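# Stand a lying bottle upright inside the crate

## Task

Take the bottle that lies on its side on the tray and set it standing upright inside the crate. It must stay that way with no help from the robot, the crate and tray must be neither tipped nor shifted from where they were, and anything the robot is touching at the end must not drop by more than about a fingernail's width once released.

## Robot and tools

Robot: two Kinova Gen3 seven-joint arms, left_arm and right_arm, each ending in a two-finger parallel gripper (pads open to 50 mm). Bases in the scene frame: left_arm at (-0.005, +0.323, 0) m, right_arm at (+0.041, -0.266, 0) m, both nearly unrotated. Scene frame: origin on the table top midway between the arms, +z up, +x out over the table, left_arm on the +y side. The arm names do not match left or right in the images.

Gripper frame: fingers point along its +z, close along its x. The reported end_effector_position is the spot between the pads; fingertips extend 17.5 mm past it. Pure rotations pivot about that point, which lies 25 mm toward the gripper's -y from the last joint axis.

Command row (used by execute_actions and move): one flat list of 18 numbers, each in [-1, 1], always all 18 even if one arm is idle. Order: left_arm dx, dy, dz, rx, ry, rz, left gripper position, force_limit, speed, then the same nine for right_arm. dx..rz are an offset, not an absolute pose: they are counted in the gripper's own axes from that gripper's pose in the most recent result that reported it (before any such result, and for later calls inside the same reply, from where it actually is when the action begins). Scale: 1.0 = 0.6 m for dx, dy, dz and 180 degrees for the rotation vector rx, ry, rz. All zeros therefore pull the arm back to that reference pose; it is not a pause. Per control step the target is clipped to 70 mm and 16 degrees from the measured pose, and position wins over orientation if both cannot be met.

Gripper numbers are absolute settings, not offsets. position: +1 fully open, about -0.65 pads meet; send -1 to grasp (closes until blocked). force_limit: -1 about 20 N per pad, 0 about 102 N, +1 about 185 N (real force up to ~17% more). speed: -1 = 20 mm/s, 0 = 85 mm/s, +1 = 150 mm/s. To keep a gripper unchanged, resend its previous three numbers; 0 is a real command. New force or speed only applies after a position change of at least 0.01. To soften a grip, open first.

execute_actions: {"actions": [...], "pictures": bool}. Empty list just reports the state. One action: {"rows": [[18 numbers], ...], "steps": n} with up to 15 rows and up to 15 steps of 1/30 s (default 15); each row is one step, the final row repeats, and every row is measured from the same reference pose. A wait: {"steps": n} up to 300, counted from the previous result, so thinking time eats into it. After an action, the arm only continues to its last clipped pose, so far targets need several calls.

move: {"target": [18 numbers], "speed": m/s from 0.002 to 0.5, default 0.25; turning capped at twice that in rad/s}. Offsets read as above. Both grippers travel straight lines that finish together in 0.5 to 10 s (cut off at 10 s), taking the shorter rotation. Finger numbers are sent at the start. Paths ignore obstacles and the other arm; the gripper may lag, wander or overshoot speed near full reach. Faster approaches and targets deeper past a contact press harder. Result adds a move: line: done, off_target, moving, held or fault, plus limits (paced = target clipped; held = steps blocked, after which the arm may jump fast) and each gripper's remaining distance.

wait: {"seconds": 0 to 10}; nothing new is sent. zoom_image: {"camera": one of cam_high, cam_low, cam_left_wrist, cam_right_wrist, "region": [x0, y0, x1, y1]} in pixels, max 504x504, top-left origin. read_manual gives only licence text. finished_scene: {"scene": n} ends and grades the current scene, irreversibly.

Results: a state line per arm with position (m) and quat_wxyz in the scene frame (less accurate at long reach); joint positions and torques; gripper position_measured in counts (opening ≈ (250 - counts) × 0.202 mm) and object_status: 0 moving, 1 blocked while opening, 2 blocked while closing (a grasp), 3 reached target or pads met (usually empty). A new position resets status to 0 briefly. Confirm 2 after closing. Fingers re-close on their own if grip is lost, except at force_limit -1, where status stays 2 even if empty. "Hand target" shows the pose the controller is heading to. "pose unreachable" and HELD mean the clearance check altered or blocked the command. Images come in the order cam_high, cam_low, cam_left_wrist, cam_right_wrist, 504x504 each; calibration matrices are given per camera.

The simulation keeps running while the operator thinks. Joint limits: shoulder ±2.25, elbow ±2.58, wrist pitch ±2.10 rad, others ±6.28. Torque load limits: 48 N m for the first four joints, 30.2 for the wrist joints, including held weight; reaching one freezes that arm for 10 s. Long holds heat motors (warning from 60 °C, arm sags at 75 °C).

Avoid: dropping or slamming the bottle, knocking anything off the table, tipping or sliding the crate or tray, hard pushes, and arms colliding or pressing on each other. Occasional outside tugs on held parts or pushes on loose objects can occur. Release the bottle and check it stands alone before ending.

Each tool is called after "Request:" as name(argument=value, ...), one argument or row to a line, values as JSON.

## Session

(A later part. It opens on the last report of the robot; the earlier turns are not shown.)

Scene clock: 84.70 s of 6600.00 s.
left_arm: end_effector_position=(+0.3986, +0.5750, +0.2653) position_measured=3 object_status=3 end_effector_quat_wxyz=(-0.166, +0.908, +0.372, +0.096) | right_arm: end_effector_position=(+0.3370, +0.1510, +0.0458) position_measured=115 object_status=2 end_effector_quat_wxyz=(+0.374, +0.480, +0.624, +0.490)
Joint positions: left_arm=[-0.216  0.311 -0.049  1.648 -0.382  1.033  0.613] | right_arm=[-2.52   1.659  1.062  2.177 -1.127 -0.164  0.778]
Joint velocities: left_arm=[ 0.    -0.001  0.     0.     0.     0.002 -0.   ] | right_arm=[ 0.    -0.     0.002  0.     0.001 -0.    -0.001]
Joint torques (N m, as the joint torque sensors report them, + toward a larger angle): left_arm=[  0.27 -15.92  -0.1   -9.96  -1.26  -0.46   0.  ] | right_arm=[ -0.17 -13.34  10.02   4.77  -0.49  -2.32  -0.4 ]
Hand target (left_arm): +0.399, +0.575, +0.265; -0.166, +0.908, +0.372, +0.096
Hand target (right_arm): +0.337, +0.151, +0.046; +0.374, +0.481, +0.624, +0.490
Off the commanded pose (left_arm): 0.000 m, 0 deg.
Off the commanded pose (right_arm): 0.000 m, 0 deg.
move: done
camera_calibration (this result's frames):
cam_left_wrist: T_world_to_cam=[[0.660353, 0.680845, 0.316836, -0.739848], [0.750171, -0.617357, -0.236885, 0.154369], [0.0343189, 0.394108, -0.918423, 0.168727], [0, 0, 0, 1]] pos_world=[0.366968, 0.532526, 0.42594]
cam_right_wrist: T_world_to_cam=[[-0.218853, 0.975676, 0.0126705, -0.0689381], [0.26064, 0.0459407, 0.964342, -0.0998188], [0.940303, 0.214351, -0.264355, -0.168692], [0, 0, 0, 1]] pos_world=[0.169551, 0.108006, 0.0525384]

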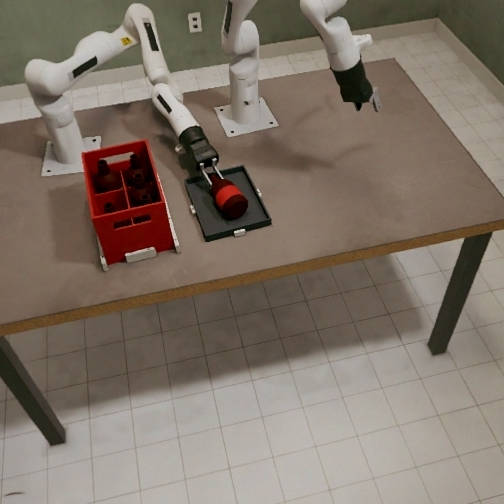

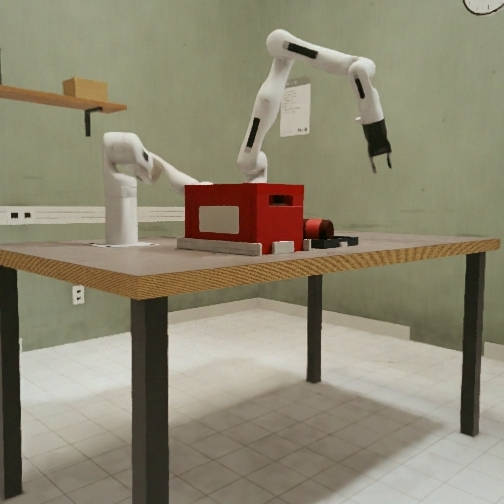

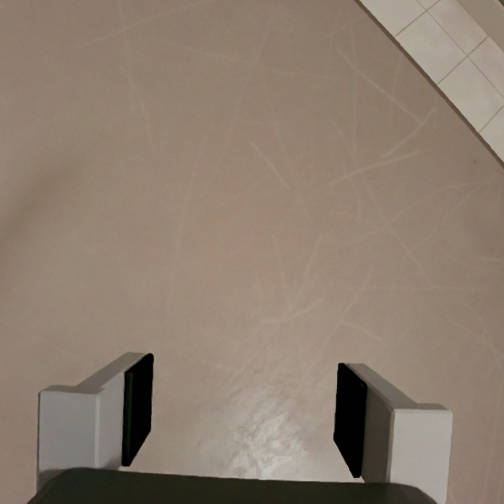

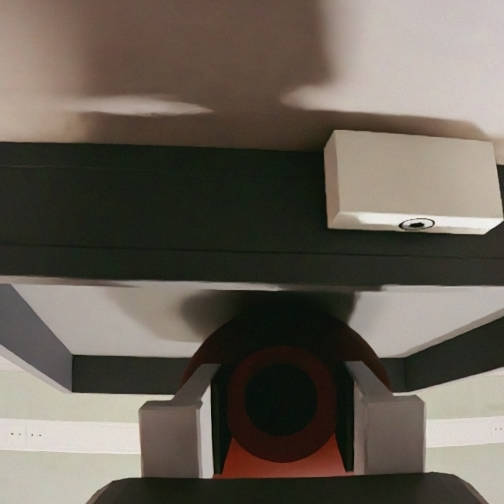

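Request:
move(
  target=[0,0,0,0,0,0,1,0,0,0,0.081,-0.02,0.03,0,0,-1,0.8,-0.6],
  speed=0.08,
)

Request:
move(
  target=[0,0,0,0,0,0,1,0,0,-0.08,0.427,-0.167,0.392,0,0,-1,0.8,-0.6],
  speed=0.22,
)

Scene clock: 93.40 s of 6600.00 s.
left_arm: end_effector_position=(+0.3986, +0.5750, +0.2653) position_measured=3 object_status=3 end_effector_quat_wxyz=(-0.166, +0.908, +0.372, +0.096) | right_arm: end_effector_position=(+0.3373, +0.1505, +0.0954) position_measured=115 object_status=2 end_effector_quat_wxyz=(+0.352, +0.497, +0.646, +0.459)
Joint positions: left_arm=[-0.216  0.311 -0.049  1.648 -0.382  1.033  0.613] | right_arm=[-2.452  1.38   1.096  2.239 -0.947 -0.206  0.859]
Joint velocities: left_arm=[-0.     0.    -0.    -0.    -0.    -0.001  0.   ] | right_arm=[ 0.002 -0.014  0.     0.     0.004 -0.001 -0.004]
Joint torques (N m, as the joint torque sensors report them, + toward a larger angle): left_arm=[  0.23 -15.92  -0.13  -9.91  -1.29  -0.4    0.07] | right_arm=[ -0.14 -14.48  11.09   1.62  -0.76  -3.33  -0.35]
Hand target (left_arm): +0.399, +0.575, +0.265; -0.166, +0.908, +0.372, +0.096
Hand target (right_arm): +0.337, +0.151, +0.096; +0.351, +0.498, +0.646, +0.460
Off the commanded pose (left_arm): 0.000 m, 0 deg.
Off the commanded pose (right_arm): 0.001 m, 0 deg.
After step 90, 4.77 s passed at rest.
move: done
camera_calibration (this result's frames):
cam_left_wrist: T_world_to_cam=[[0.660353, 0.680844, 0.316837, -0.73985], [0.750171, -0.617357, -0.236884, 0.154368], [0.0343206, 0.394109, -0.918423, 0.168725], [0, 0, 0, 1]] pos_world=[0.366969, 0.532526, 0.42594]
cam_right_wrist: T_world_to_cam=[[-0.217474, 0.976043, 0.00665692, -0.068907], [0.346441, 0.0708115, 0.935395, -0.177607], [0.912515, 0.205731, -0.353541, -0.136539], [0, 0, 0, 1]] pos_world=[0.171138, 0.107923, 0.118319]

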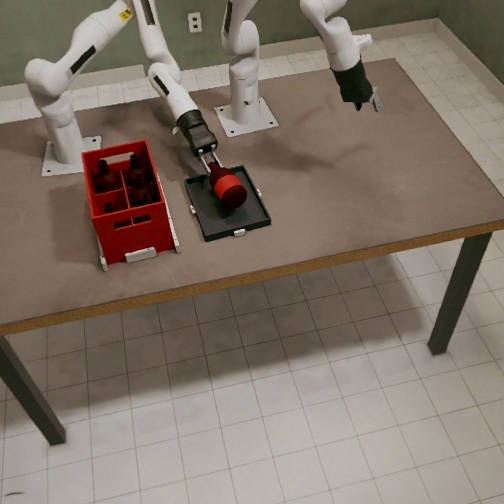

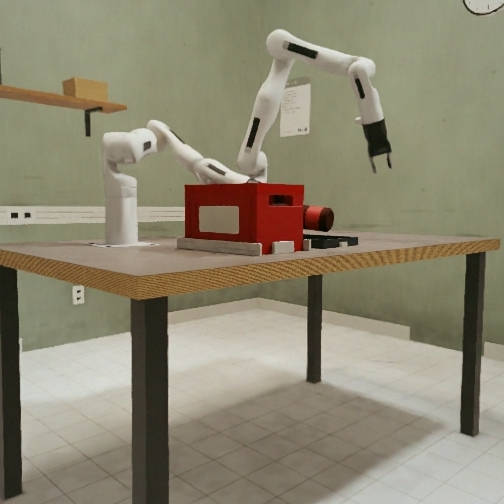

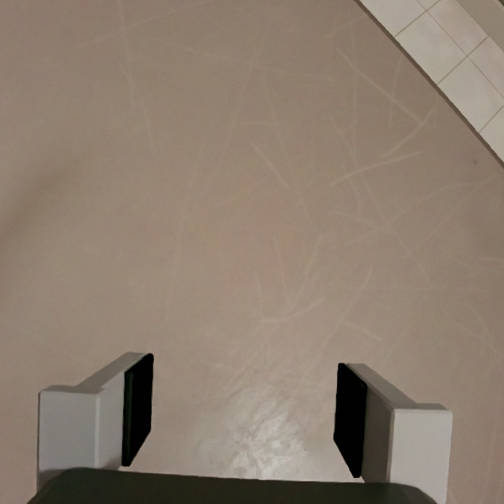

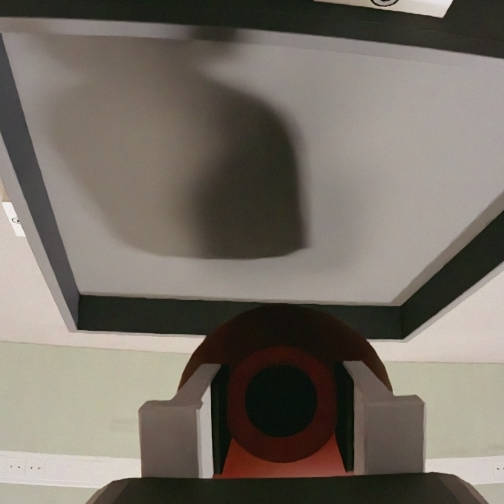

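Scene clock: 96.80 s of 6600.00 s.
left_arm: end_effector_position=(+0.3986, +0.5750, +0.2653) position_measured=3 object_status=3 end_effector_quat_wxyz=(-0.166, +0.908, +0.372, +0.096) | right_arm: end_effector_position=(+0.3391, +0.1023, +0.3688) position_measured=115 object_status=2 end_effector_quat_wxyz=(+0.000, +0.609, +0.793, -0.002)
Joint positions: left_arm=[-0.216  0.311 -0.049  1.648 -0.382  1.033  0.613] | right_arm=[-1.532  0.624  1.15   1.031 -0.576  1.788  1.341]
Joint velocities: left_arm=[-0.    -0.001 -0.001  0.    -0.001  0.002 -0.   ] | right_arm=[ 0.004 -0.001  0.    -0.    -0.001  0.     0.001]
Joint torques (N m, as the joint torque sensors report them, + toward a larger angle): left_arm=[  0.04 -15.85  -0.08  -9.9   -1.29  -0.46   0.1 ] | right_arm=[  0.35 -19.22   4.93  -9.23   0.12   0.09  -0.14]
Hand target (left_arm): +0.399, +0.575, +0.265; -0.166, +0.908, +0.372, +0.096
Hand target (right_arm): +0.339, +0.102, +0.369; +0.000, +0.610, +0.793, -0.002
Off the commanded pose (left_arm): 0.000 m, 0 deg.
Off the commanded pose (right_arm): 0.002 m, 0 deg.
move: done
camera_calibration (this result's frames):
cam_left_wrist: T_world_to_cam=[[0.660353, 0.680843, 0.316839, -0.739851], [0.750171, -0.617358, -0.236884, 0.154368], [0.0343222, 0.39411, -0.918422, 0.168724], [0, 0, 0, 1]] pos_world=[0.36697, 0.532526, 0.42594]
cam_right_wrist: T_world_to_cam=[[-0.239723, 0.970011, -0.0401428, 0.00214483], [0.970698, 0.238772, -0.0270905, -0.304525], [-0.0166931, -0.0454608, -0.998827, 0.547126], [0, 0, 0, 1]] pos_world=[0.305249, 0.0955042, 0.53832]

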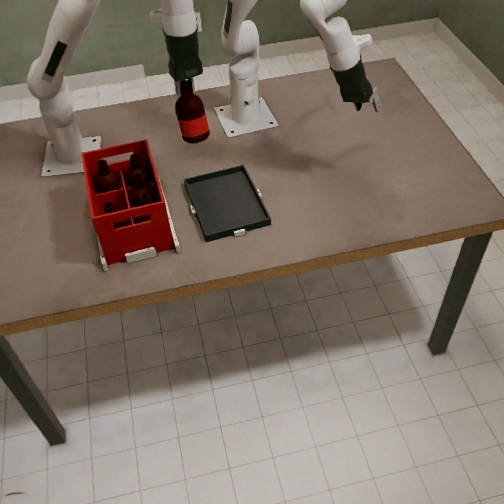

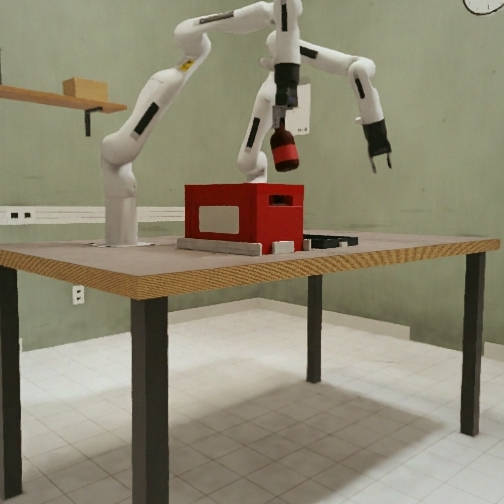

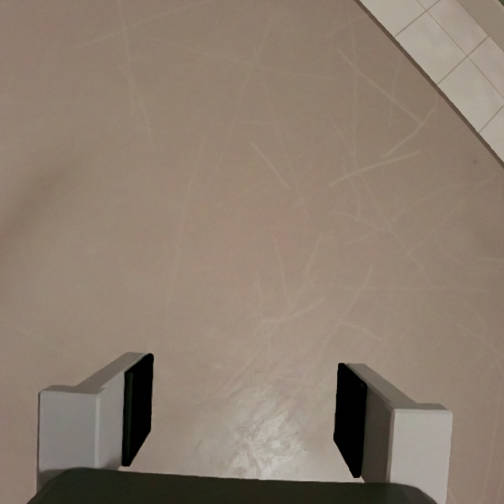

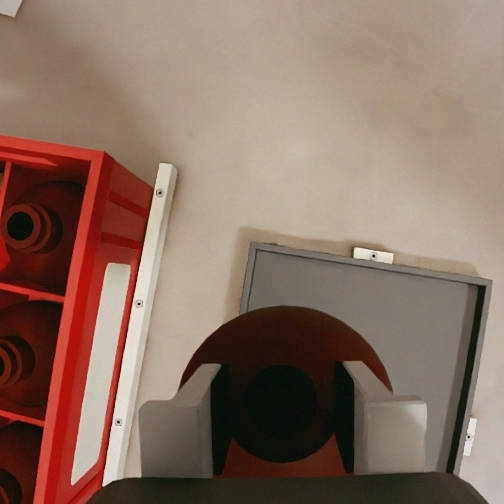

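Request:
move(
  target=[0,0,0,0,0,0,1,0,0,-0.375,-0.042,0,0.0453,-0.0834,-0.6793,-1,0.8,-0.6],
  speed=0.4,
)

Request:
zoom_image(
  camera="cam_low",
  region=[150, 60, 350, 260],
)

Scene clock: 116.97 s of 6600.00 s.
left_arm: end_effector_position=(+0.3986, +0.5750, +0.2653) position_measured=3 object_status=3 end_effector_quat_wxyz=(-0.166, +0.908, +0.372, +0.096) | right_arm: end_effector_position=(+0.3736, -0.1222, +0.3685) position_measured=115 object_status=2 end_effector_quat_wxyz=(+0.047, -0.403, +0.907, -0.113)
Joint positions: left_arm=[-0.216  0.311 -0.049  1.648 -0.382  1.033  0.613] | right_arm=[-1.641  0.044  0.805  1.611  0.214  1.48   3.235]
Joint velocities: left_arm=[-0.     0.    -0.001 -0.    -0.    -0.     0.   ] | right_arm=[-0.001 -0.01  -0.003  0.001  0.002 -0.    -0.002]
Joint torques (N m, as the joint torque sensors report them, + toward a larger angle): left_arm=[  0.22 -15.96  -0.01  -9.91  -1.38  -0.42   0.01] | right_arm=[ -0.04  -7.42   0.43 -11.36   1.14  -0.23  -0.26]
Hand target (left_arm): +0.399, +0.575, +0.265; -0.166, +0.908, +0.372, +0.096
Hand target (right_arm): +0.374, -0.122, +0.369; +0.048, -0.403, +0.907, -0.112
Off the commanded pose (left_arm): 0.000 m, 0 deg.
Off the commanded pose (right_arm): 0.001 m, 0 deg.
After step 140, 12.40 s passed at rest.
move: done
camera_calibration (this result's frames):
cam_left_wrist: T_world_to_cam=[[0.660353, 0.680842, 0.31684, -0.739852], [0.75017, -0.617358, -0.236883, 0.154367], [0.0343241, 0.394111, -0.918422, 0.168722], [0, 0, 0, 1]] pos_world=[0.366971, 0.532527, 0.42594]
cam_right_wrist: T_world_to_cam=[[-0.677164, -0.734954, -0.035933, 0.181651], [-0.702291, 0.660102, -0.266555, 0.480361], [0.219625, -0.155266, -0.96315, 0.422399], [0, 0, 0, 1]] pos_world=[0.367591, -0.117997, 0.541404]

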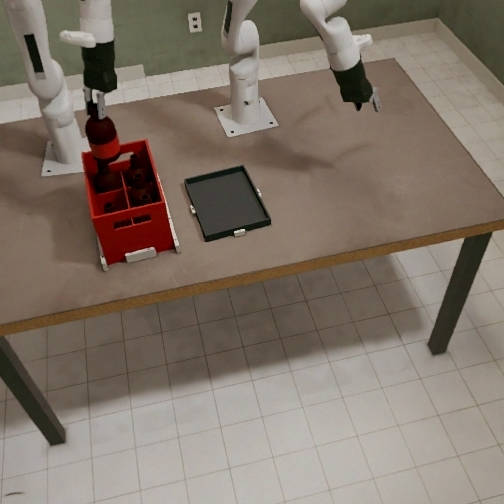

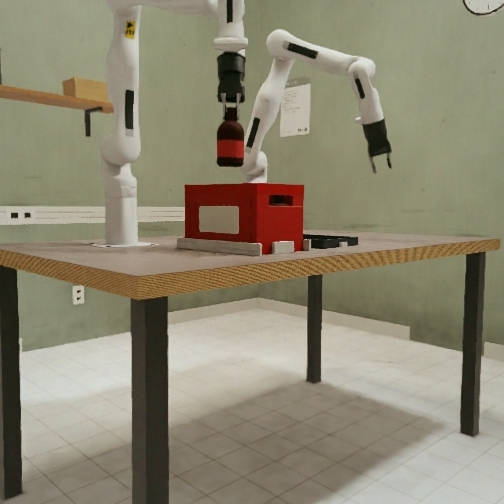

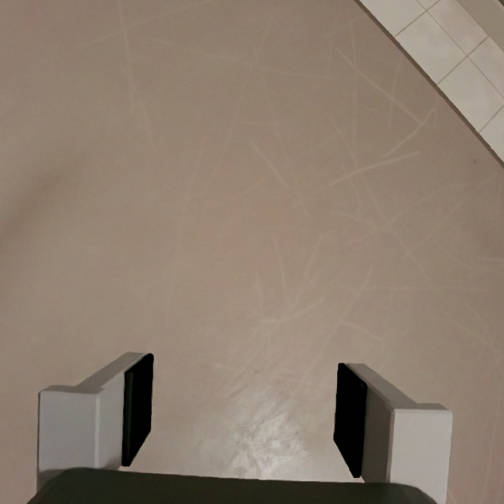

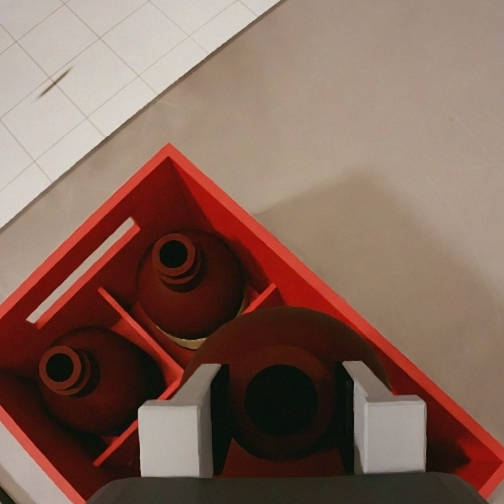

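Region (150, 60, 350, 260) of cam_low's 504x504 image, scaled by 2.520, with more detail than that image has.

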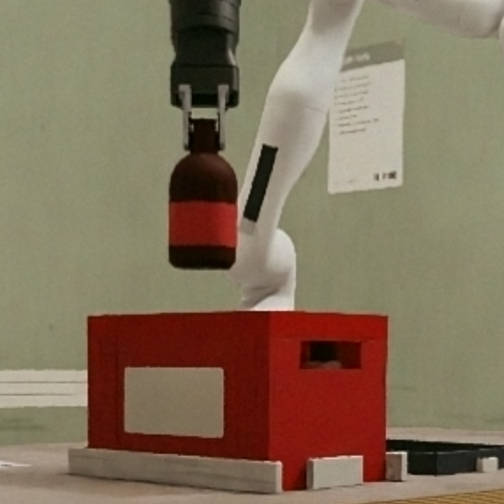

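Request:
move(
  target=[0,0,0,0,0,0,1,0,0,-0.0035,-0.046,0.0717,0,0,0,-1,0.8,-0.6],
  speed=0.1,
)

Request:
zoom_image(
  camera="cam_high",
  region=[50, 100, 190, 240],
)

Scene clock: 129.13 s of 6600.00 s.
left_arm: end_effector_position=(+0.3986, +0.5750, +0.2653) position_measured=3 object_status=3 end_effector_quat_wxyz=(-0.166, +0.908, +0.372, +0.096) | right_arm: end_effector_position=(+0.4025, -0.1452, +0.3335) position_measured=115 object_status=2 end_effector_quat_wxyz=(+0.048, -0.403, +0.907, -0.112)
Joint positions: left_arm=[-0.216  0.311 -0.049  1.648 -0.382  1.033  0.613] | right_arm=[-1.55   0.094  0.863  1.69   0.171  1.336  3.363]
Joint velocities: left_arm=[ 0.     0.     0.     0.001 -0.    -0.    -0.   ] | right_arm=[ 0.003  0.004  0.008 -0.    -0.    -0.     0.002]
Joint torques (N m, as the joint torque sensors report them, + toward a larger angle): left_arm=[  0.18 -15.87  -0.13  -9.97  -1.32  -0.43   0.08] | right_arm=[ -0.13  -7.63   1.28 -11.51   0.99  -0.31  -0.19]
Hand target (left_arm): +0.399, +0.575, +0.265; -0.166, +0.908, +0.372, +0.096
Hand target (right_arm): +0.403, -0.145, +0.333; +0.047, -0.402, +0.907, -0.113
Off the commanded pose (left_arm): 0.000 m, 0 deg.
Off the commanded pose (right_arm): 0.001 m, 0 deg.
After step 90, 8.37 s passed at rest.
move: done
camera_calibration (this result's frames):
cam_left_wrist: T_world_to_cam=[[0.660353, 0.680841, 0.316842, -0.739853], [0.75017, -0.617359, -0.236882, 0.154366], [0.034326, 0.394111, -0.918421, 0.168721], [0, 0, 0, 1]] pos_world=[0.366972, 0.532527, 0.42594]
cam_right_wrist: T_world_to_cam=[[-0.676732, -0.735322, -0.0365394, 0.183021], [-0.70274, 0.659952, -0.265742, 0.506436], [0.21952, -0.154158, -0.963351, 0.379053], [0, 0, 0, 1]] pos_world=[0.39654, -0.14121, 0.50643]

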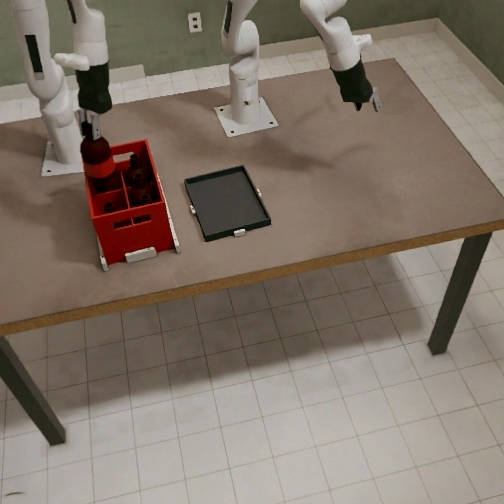

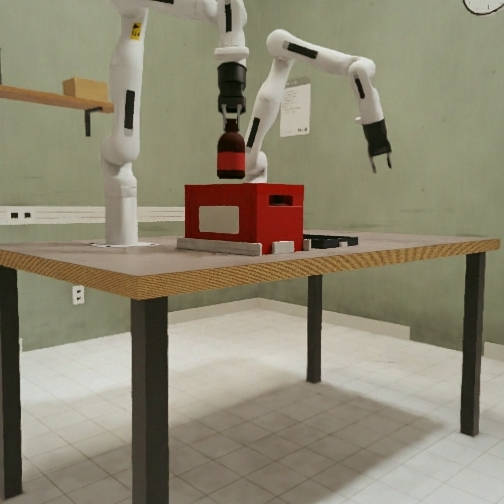

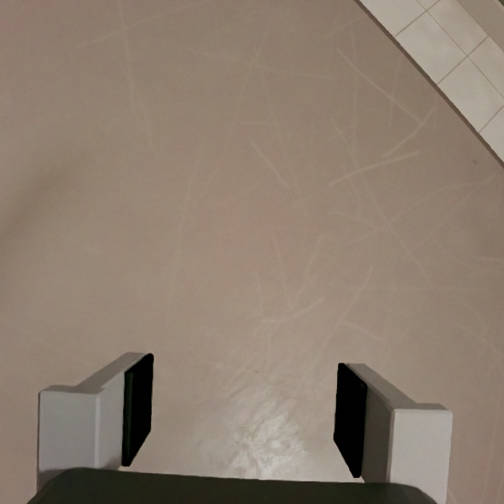

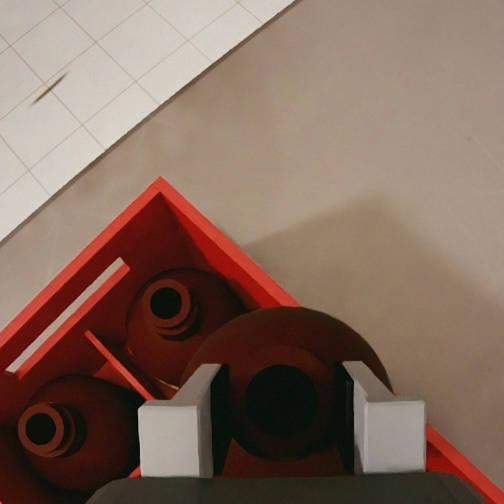

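Region (50, 100, 190, 240) of cam_high's 504x504 image, scaled by 3.600, with more detail than that image has.

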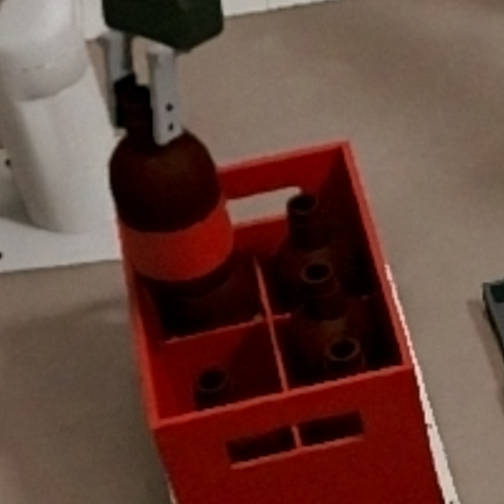

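Request:
move(
  target=[0,0,0,0,0,0,1,0,0,-0.005,0.0065,0.007,0,0,0,-1,0.8,-0.6],
  speed=0.05,
)

Request:
move(
  target=[0,0,0,0,0,0,1,0,0,0,0.0247,0.0986,0,0,0,-1,0.8,-0.6],
  speed=0.06,
)

Scene clock: 157.47 s of 6600.00 s.
left_arm: end_effector_position=(+0.3986, +0.5750, +0.2653) position_measured=3 object_status=3 end_effector_quat_wxyz=(-0.166, +0.908, +0.372, +0.096) | right_arm: end_effector_position=(+0.4025, -0.1412, +0.3285) position_measured=115 object_status=2 end_effector_quat_wxyz=(+0.048, -0.403, +0.907, -0.112)
Joint positions: left_arm=[-0.216  0.311 -0.049  1.648 -0.382  1.033  0.613] | right_arm=[-1.55   0.105  0.861  1.698  0.163  1.321  3.36 ]
Joint velocities: left_arm=[-0.    -0.001  0.     0.001 -0.    -0.     0.   ] | right_arm=[ 0.     0.001  0.002 -0.    -0.002  0.    -0.   ]
Joint torques (N m, as the joint torque sensors report them, + toward a larger angle): left_arm=[  0.28 -16.    -0.17  -9.87  -1.3   -0.41   0.03] | right_arm=[  0.02  -8.05   1.03 -11.28   1.12  -0.28  -0.39]
Hand target (left_arm): +0.399, +0.575, +0.265; -0.166, +0.908, +0.372, +0.096
Hand target (right_arm): +0.402, -0.141, +0.329; +0.048, -0.403, +0.907, -0.112
Off the commanded pose (left_arm): 0.000 m, 0 deg.
Off the commanded pose (right_arm): 0.000 m, 0 deg.
After step 90, 24.63 s passed at rest.
move: done
camera_calibration (this result's frames):
cam_left_wrist: T_world_to_cam=[[0.660353, 0.68084, 0.316843, -0.739854], [0.75017, -0.617359, -0.236882, 0.154366], [0.0343274, 0.394112, -0.918421, 0.168719], [0, 0, 0, 1]] pos_world=[0.366973, 0.532527, 0.42594]
cam_right_wrist: T_world_to_cam=[[-0.676726, -0.735323, -0.0366309, 0.185821], [-0.702725, 0.659965, -0.26575, 0.502385], [0.219587, -0.154099, -0.963346, 0.374855], [0, 0, 0, 1]] pos_world=[0.396475, -0.137153, 0.501431]

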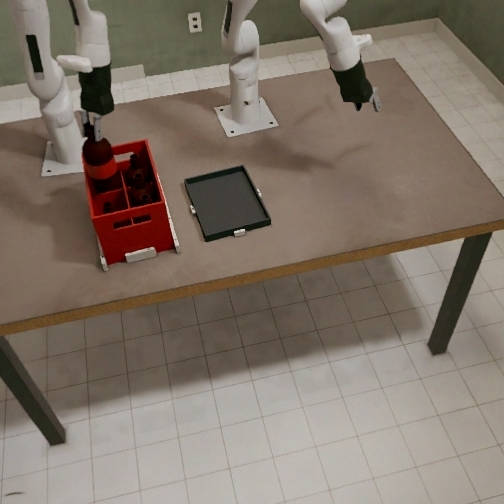

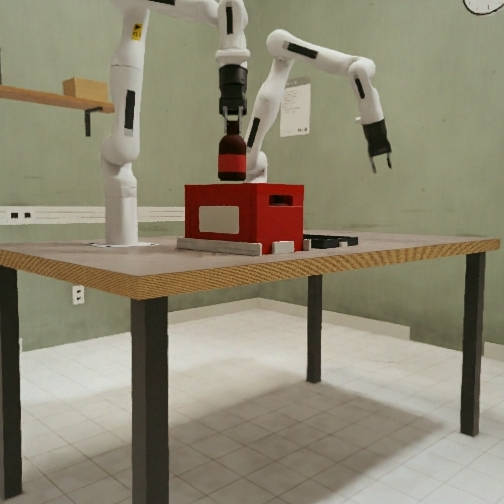

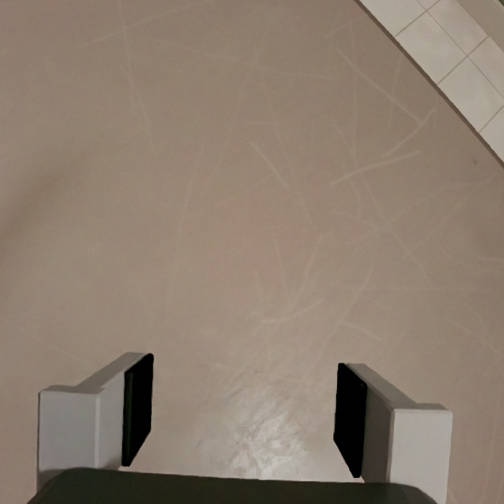

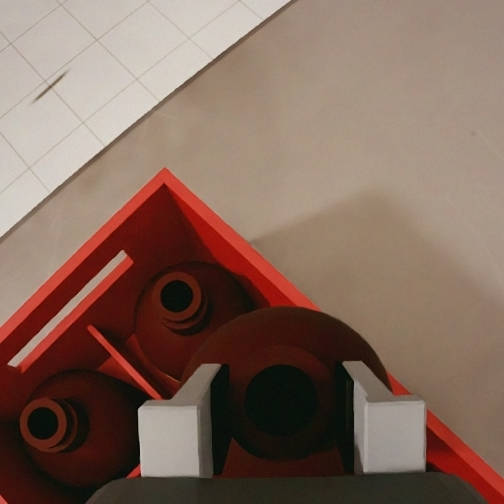

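Scene clock: 158.77 s of 6600.00 s.
left_arm: end_effector_position=(+0.3986, +0.5750, +0.2653) position_measured=3 object_status=3 end_effector_quat_wxyz=(-0.166, +0.908, +0.372, +0.096) | right_arm: end_effector_position=(+0.4024, -0.1412, +0.2677) position_measured=115 object_status=2 end_effector_quat_wxyz=(+0.048, -0.403, +0.907, -0.112)
Joint positions: left_arm=[-0.216  0.311 -0.049  1.648 -0.382  1.033  0.613] | right_arm=[-1.517  0.167  0.859  1.852  0.122  1.119  3.37 ]
Joint velocities: left_arm=[ 0.     0.    -0.    -0.001  0.    -0.001 -0.   ] | right_arm=[ 0.001  0.002  0.003  0.    -0.001 -0.     0.   ]
Joint torques (N m, as the joint torque sensors report them, + toward a larger angle): left_arm=[  0.09 -15.96  -0.25  -9.88  -1.36  -0.36   0.05] | right_arm=[ -0.16  -8.69   1.46 -10.73   1.05  -0.55  -0.27]
Hand target (left_arm): +0.399, +0.575, +0.265; -0.166, +0.908, +0.372, +0.096
Hand target (right_arm): +0.402, -0.141, +0.268; +0.048, -0.403, +0.907, -0.112
Off the commanded pose (left_arm): 0.000 m, 0 deg.
Off the commanded pose (right_arm): 0.000 m, 0 deg.
move: done
camera_calibration (this result's frames):
cam_left_wrist: T_world_to_cam=[[0.660354, 0.680839, 0.316845, -0.739855], [0.75017, -0.61736, -0.236881, 0.154366], [0.0343291, 0.394113, -0.918421, 0.168718], [0, 0, 0, 1]] pos_world=[0.366974, 0.532528, 0.42594]
cam_right_wrist: T_world_to_cam=[[-0.676718, -0.735314, -0.036966, 0.183602], [-0.702664, 0.660029, -0.265755, 0.486185], [0.219812, -0.153866, -0.963332, 0.316144], [0, 0, 0, 1]] pos_world=[0.39638, -0.137247, 0.440544]

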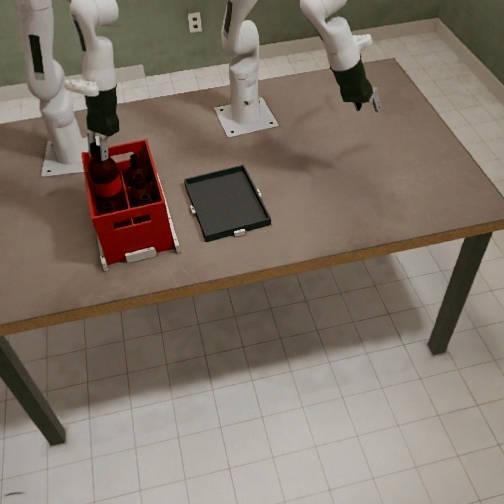

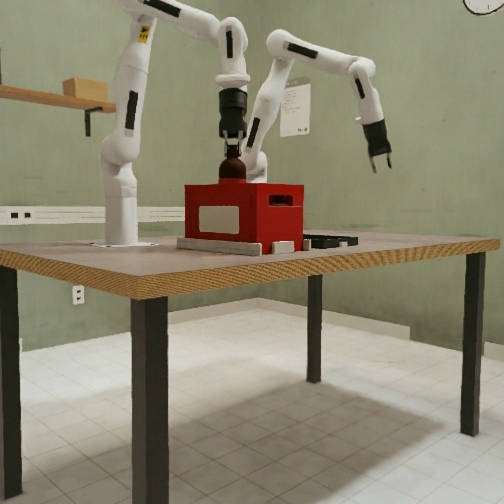

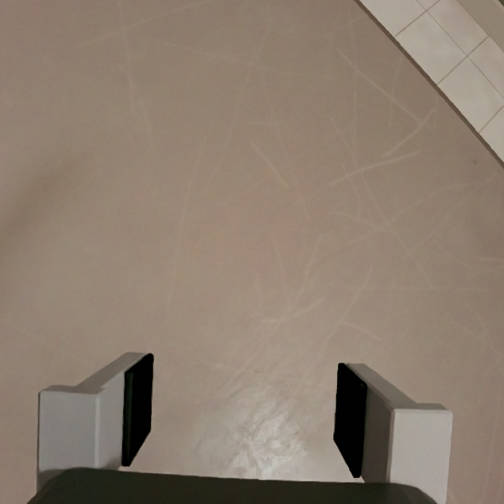

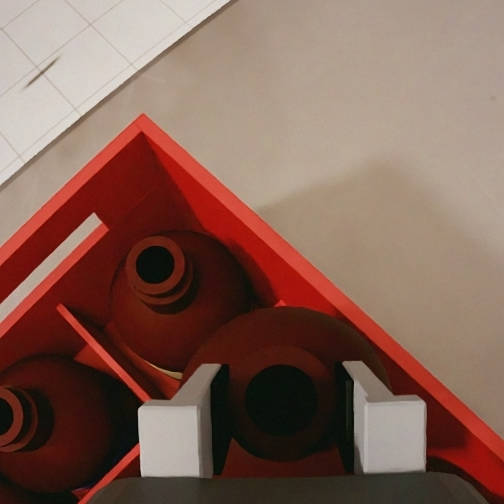

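Request:
move(
  target=[0,0,0,0,0,0,1,0,0,0,0.0155,0.065,0,0,0,-1,0.8,-0.6],
  speed=0.04,
)

Scene clock: 164.07 s of 6600.00 s.
left_arm: end_effector_position=(+0.3986, +0.5750, +0.2653) position_measured=3 object_status=3 end_effector_quat_wxyz=(-0.166, +0.908, +0.372, +0.096) | right_arm: end_effector_position=(+0.4027, -0.1414, +0.2277) position_measured=115 object_status=2 end_effector_quat_wxyz=(+0.048, -0.403, +0.907, -0.112)
Joint positions: left_arm=[-0.216  0.311 -0.049  1.648 -0.382  1.033  0.613] | right_arm=[-1.479  0.228  0.846  1.94   0.078  0.982  3.397]
Joint velocities: left_arm=[-0.     0.    -0.001 -0.    -0.     0.001  0.   ] | right_arm=[ 0.002  0.001  0.001  0.001  0.001 -0.     0.   ]
Joint torques (N m, as the joint torque sensors report them, + toward a larger angle): left_arm=[  0.07 -16.01  -0.34  -9.89  -1.25  -0.43   0.01] | right_arm=[ -0.04 -10.02   1.74 -10.16   1.08  -0.43  -0.3 ]
Hand target (left_arm): +0.399, +0.575, +0.265; -0.166, +0.908, +0.372, +0.096
Hand target (right_arm): +0.403, -0.142, +0.228; +0.048, -0.403, +0.907, -0.112
Off the commanded pose (left_arm): 0.000 m, 0 deg.
Off the commanded pose (right_arm): 0.000 m, 0 deg.
After step 90, 1.07 s passed at rest.
move: done
camera_calibration (this result's frames):
cam_left_wrist: T_world_to_cam=[[0.660354, 0.680839, 0.316846, -0.739856], [0.75017, -0.61736, -0.236881, 0.154365], [0.0343306, 0.394114, -0.91842, 0.168716], [0, 0, 0, 1]] pos_world=[0.366975, 0.532528, 0.425939]
cam_right_wrist: T_world_to_cam=[[-0.676573, -0.735429, -0.0373421, 0.182167], [-0.702738, 0.659987, -0.265662, 0.475915], [0.220021, -0.153498, -0.963343, 0.27749], [0, 0, 0, 1]] pos_world=[0.396639, -0.137533, 0.400553]

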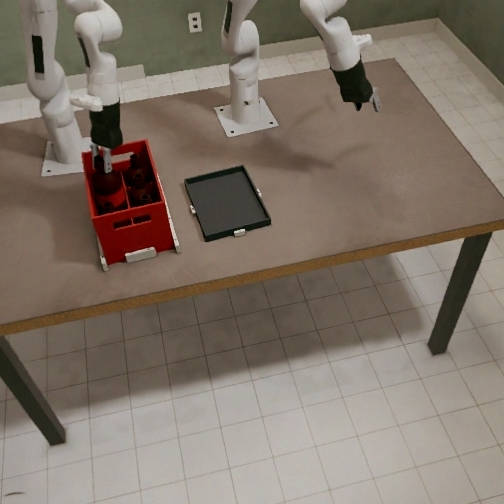

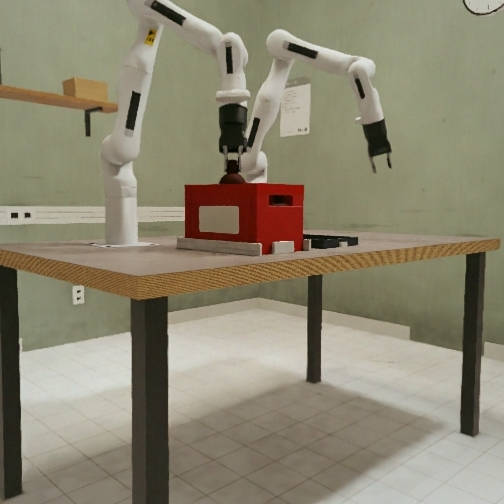

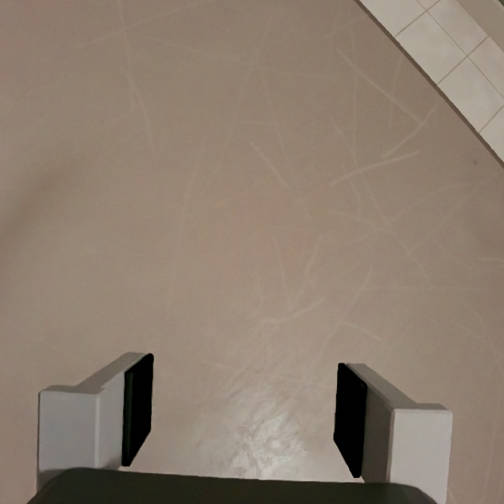

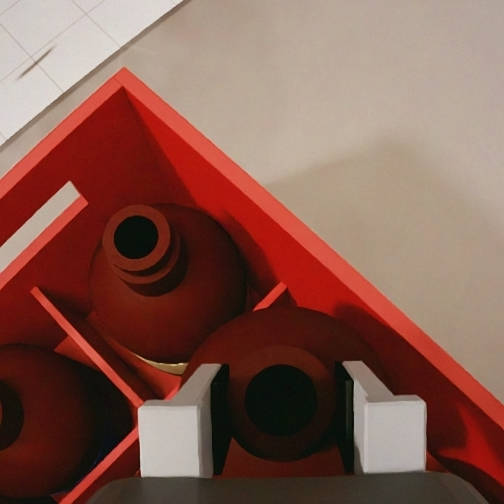

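Down to 0.159, then slowly to 0.152.

Request:
move(
  target=[0,0,0,0,0,0,1,0,0,0.001,0.027,0.1112,0,0,0,-1,0.8,-0.6],
  speed=0.06,
)

Request:
move(
  target=[0,0,0,0,0,0,1,0,0,0,0.0027,0.0108,0,0,0,-1,0.8,-0.6],
  speed=0.012,
)

Scene clock: 170.03 s of 6600.00 s.
left_arm: end_effector_position=(+0.3986, +0.5750, +0.2653) position_measured=3 object_status=3 end_effector_quat_wxyz=(-0.166, +0.908, +0.372, +0.096) | right_arm: end_effector_position=(+0.4026, -0.1421, +0.1592) position_measured=115 object_status=2 end_effector_quat_wxyz=(+0.048, -0.403, +0.907, -0.112)
Joint positions: left_arm=[-0.216  0.311 -0.049  1.648 -0.382  1.033  0.613] | right_arm=[-1.39   0.356  0.787  2.067 -0.023  0.747  3.462]
Joint velocities: left_arm=[ 0.    -0.001  0.    -0.    -0.001 -0.     0.   ] | right_arm=[ 0.004  0.003  0.002  0.    -0.003  0.     0.003]
Joint torques (N m, as the joint torque sensors report them, + toward a larger angle): left_arm=[  0.29 -15.87  -0.27  -9.9   -1.24  -0.46   0.03] | right_arm=[ -0.24 -11.68   3.    -8.53   0.7   -0.3   -0.12]
Hand target (left_arm): +0.399, +0.575, +0.265; -0.166, +0.908, +0.372, +0.096
Hand target (right_arm): +0.403, -0.142, +0.159; +0.048, -0.403, +0.907, -0.112
Off the commanded pose (left_arm): 0.000 m, 0 deg.
Off the commanded pose (right_arm): 0.000 m, 0 deg.
After step 90, 1.53 s passed at rest.
move: done
camera_calibration (this result's frames):
cam_left_wrist: T_world_to_cam=[[0.660354, 0.680838, 0.316848, -0.739857], [0.750169, -0.61736, -0.23688, 0.154365], [0.0343322, 0.394114, -0.91842, 0.168715], [0, 0, 0, 1]] pos_world=[0.366975, 0.532529, 0.425939]
cam_right_wrist: T_world_to_cam=[[-0.676324, -0.735631, -0.0378474, 0.179041], [-0.702864, 0.659865, -0.26563, 0.458118], [0.22038, -0.15305, -0.963332, 0.211335], [0, 0, 0, 1]] pos_world=[0.39651, -0.138243, 0.332052]

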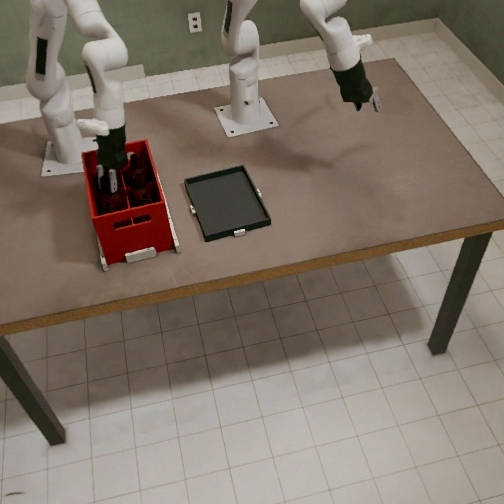

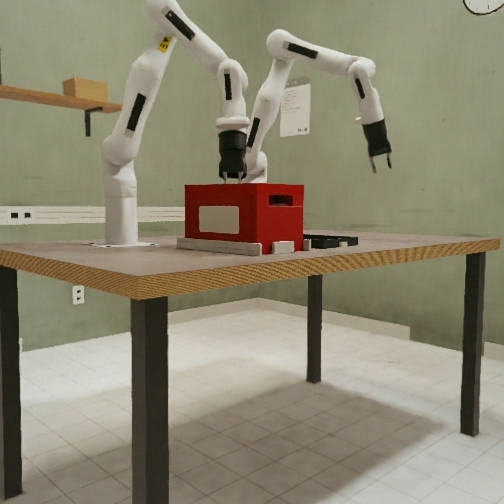

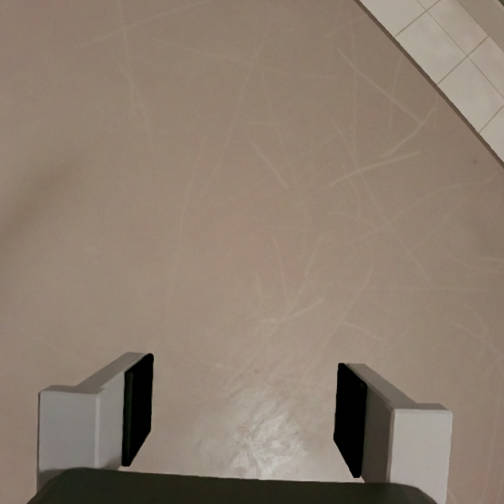

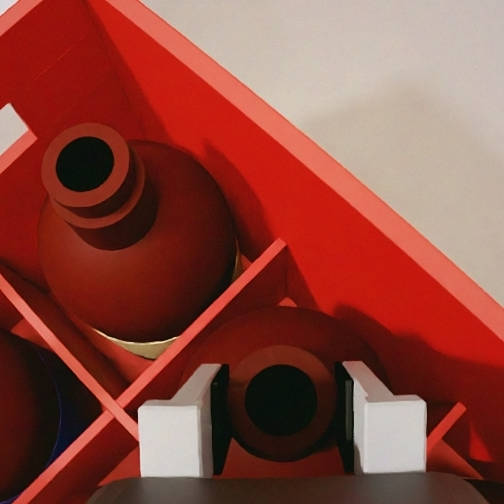

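Scene clock: 170.80 s of 6600.00 s.
left_arm: end_effector_position=(+0.3986, +0.5750, +0.2653) position_measured=3 object_status=3 end_effector_quat_wxyz=(-0.166, +0.908, +0.372, +0.096) | right_arm: end_effector_position=(+0.4026, -0.1420, +0.1525) position_measured=115 object_status=2 end_effector_quat_wxyz=(+0.048, -0.403, +0.907, -0.112)
Joint positions: left_arm=[-0.216  0.311 -0.049  1.648 -0.382  1.033  0.613] | right_arm=[-1.38   0.37   0.778  2.077 -0.034  0.724  3.469]
Joint velocities: left_arm=[ 0.     0.001 -0.    -0.001  0.    -0.     0.   ] | right_arm=[ 0.    -0.     0.001  0.    -0.     0.     0.002]
Joint torques (N m, as the joint torque sensors report them, + toward a larger angle): left_arm=[  0.14 -15.9   -0.22  -9.92  -1.24  -0.44  -0.02] | right_arm=[ -0.31 -11.5    3.09  -8.41   0.59  -0.26  -0.29]
Hand target (left_arm): +0.399, +0.575, +0.265; -0.166, +0.908, +0.372, +0.096
Hand target (right_arm): +0.403, -0.142, +0.152; +0.048, -0.403, +0.907, -0.112
Off the commanded pose (left_arm): 0.000 m, 0 deg.
Off the commanded pose (right_arm): 0.000 m, 0 deg.
move: done
camera_calibration (this result's frames):
cam_left_wrist: T_world_to_cam=[[0.660354, 0.680837, 0.316849, -0.739858], [0.750169, -0.617361, -0.23688, 0.154364], [0.0343339, 0.394115, -0.91842, 0.168713], [0, 0, 0, 1]] pos_world=[0.366976, 0.532529, 0.425939]
cam_right_wrist: T_world_to_cam=[[-0.676226, -0.735715, -0.037974, 0.178801], [-0.702935, 0.659805, -0.265595, 0.456322], [0.220457, -0.152909, -0.963337, 0.204932], [0, 0, 0, 1]] pos_world=[0.396496, -0.138201, 0.325405]

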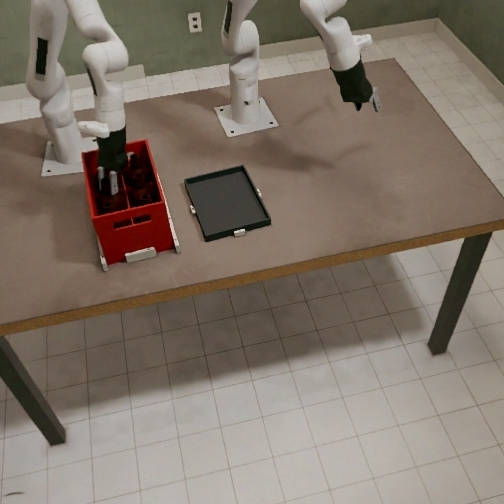

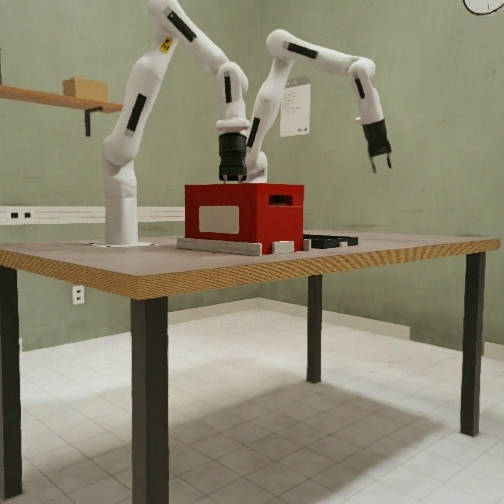

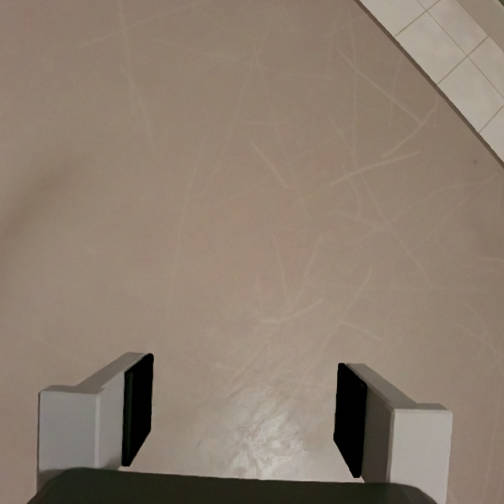

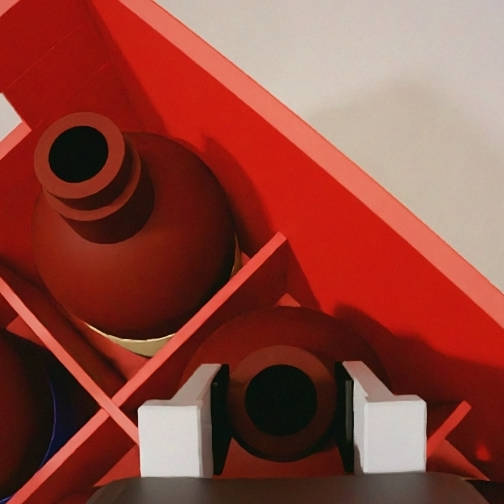

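Request:
execute_actions(
  actions=[
    {"rows":[[0,0,0,0,0,0,1,0,0,0,0.0002,0.0007,0,0,0,-1,0.8,-0.6],[0,0,0,0,0,0,1,0,0,0,0.0003,0.0014,0,0,0,-1,0.8,-0.6],[0,0,0,0,0,0,1,0,0,0,0.0005,0.0021,0,0,0,-1,0.8,-0.6],[0,0,0,0,0,0,1,0,0,0,0.0007,0.0028,0,0,0,-1,0.8,-0.6],[0,0,0,0,0,0,1,0,0,0,0.0009,0.0035,0,0,0,-1,0.8,-0.6]],"steps":10},
  ],
  pictures=false,
)

Scene clock: 177.73 s of 6600.00 s.
left_arm: end_effector_position=(+0.3986, +0.5750, +0.2653) position_measured=3 object_status=3 end_effector_quat_wxyz=(-0.166, +0.908, +0.372, +0.096) | right_arm: end_effector_position=(+0.4029, -0.1424, +0.1513) position_measured=115 object_status=2 end_effector_quat_wxyz=(+0.049, -0.403, +0.907, -0.112)
Joint positions: left_arm=[-0.216  0.311 -0.049  1.648 -0.382  1.033  0.613] | right_arm=[-1.376  0.371  0.776  2.079 -0.036  0.719  3.471]
Joint velocities: left_arm=[ 0.     0.002 -0.001  0.001 -0.    -0.     0.001] | right_arm=[ 0.003 -0.002 -0.002  0.001  0.001 -0.001 -0.   ]
Joint torques (N m, as the joint torque sensors report them, + toward a larger angle): left_arm=[  0.14 -16.25  -0.09  -9.9   -1.3   -0.46  -0.01] | right_arm=[-0.3  -8.96  1.13 -6.98 -0.07 -1.25 -0.05]
Hand target (left_arm): +0.399, +0.575, +0.265; -0.166, +0.908, +0.372, +0.096
Hand target (right_arm): +0.403, -0.142, +0.150; +0.048, -0.403, +0.907, -0.112
Off the commanded pose (left_arm): 0.000 m, 0 deg.
Off the commanded pose (right_arm): 0.001 m, 0 deg.
Steps of this call (steps 1 to 90: nothing new was sent; then 3.60 s passed at rest; steps 91 to 100: all 10 steps of this action). Readings (end_effector_position | what the end effector reports):
91: left_arm (+0.3986, +0.5750, +0.2653) | right_arm (+0.4026, -0.1421, +0.1524) | left_arm position_measured=3 object_status=3 | right_arm position_measured=115 object_status=2
92: left_arm (+0.3986, +0.5750, +0.2653) | right_arm (+0.4027, -0.1422, +0.1520) | left_arm position_measured=3 object_status=3 | right_arm position_measured=115 object_status=2
94: left_arm (+0.3986, +0.5750, +0.2653) | right_arm (+0.4027, -0.1422, +0.1513) | left_arm position_measured=3 object_status=3 | right_arm position_measured=115 object_status=2
98: left_arm (+0.3986, +0.5750, +0.2653) | right_arm (+0.4029, -0.1424, +0.1513) | left_arm position_measured=3 object_status=3 | right_arm position_measured=115 object_status=2
100: the state above


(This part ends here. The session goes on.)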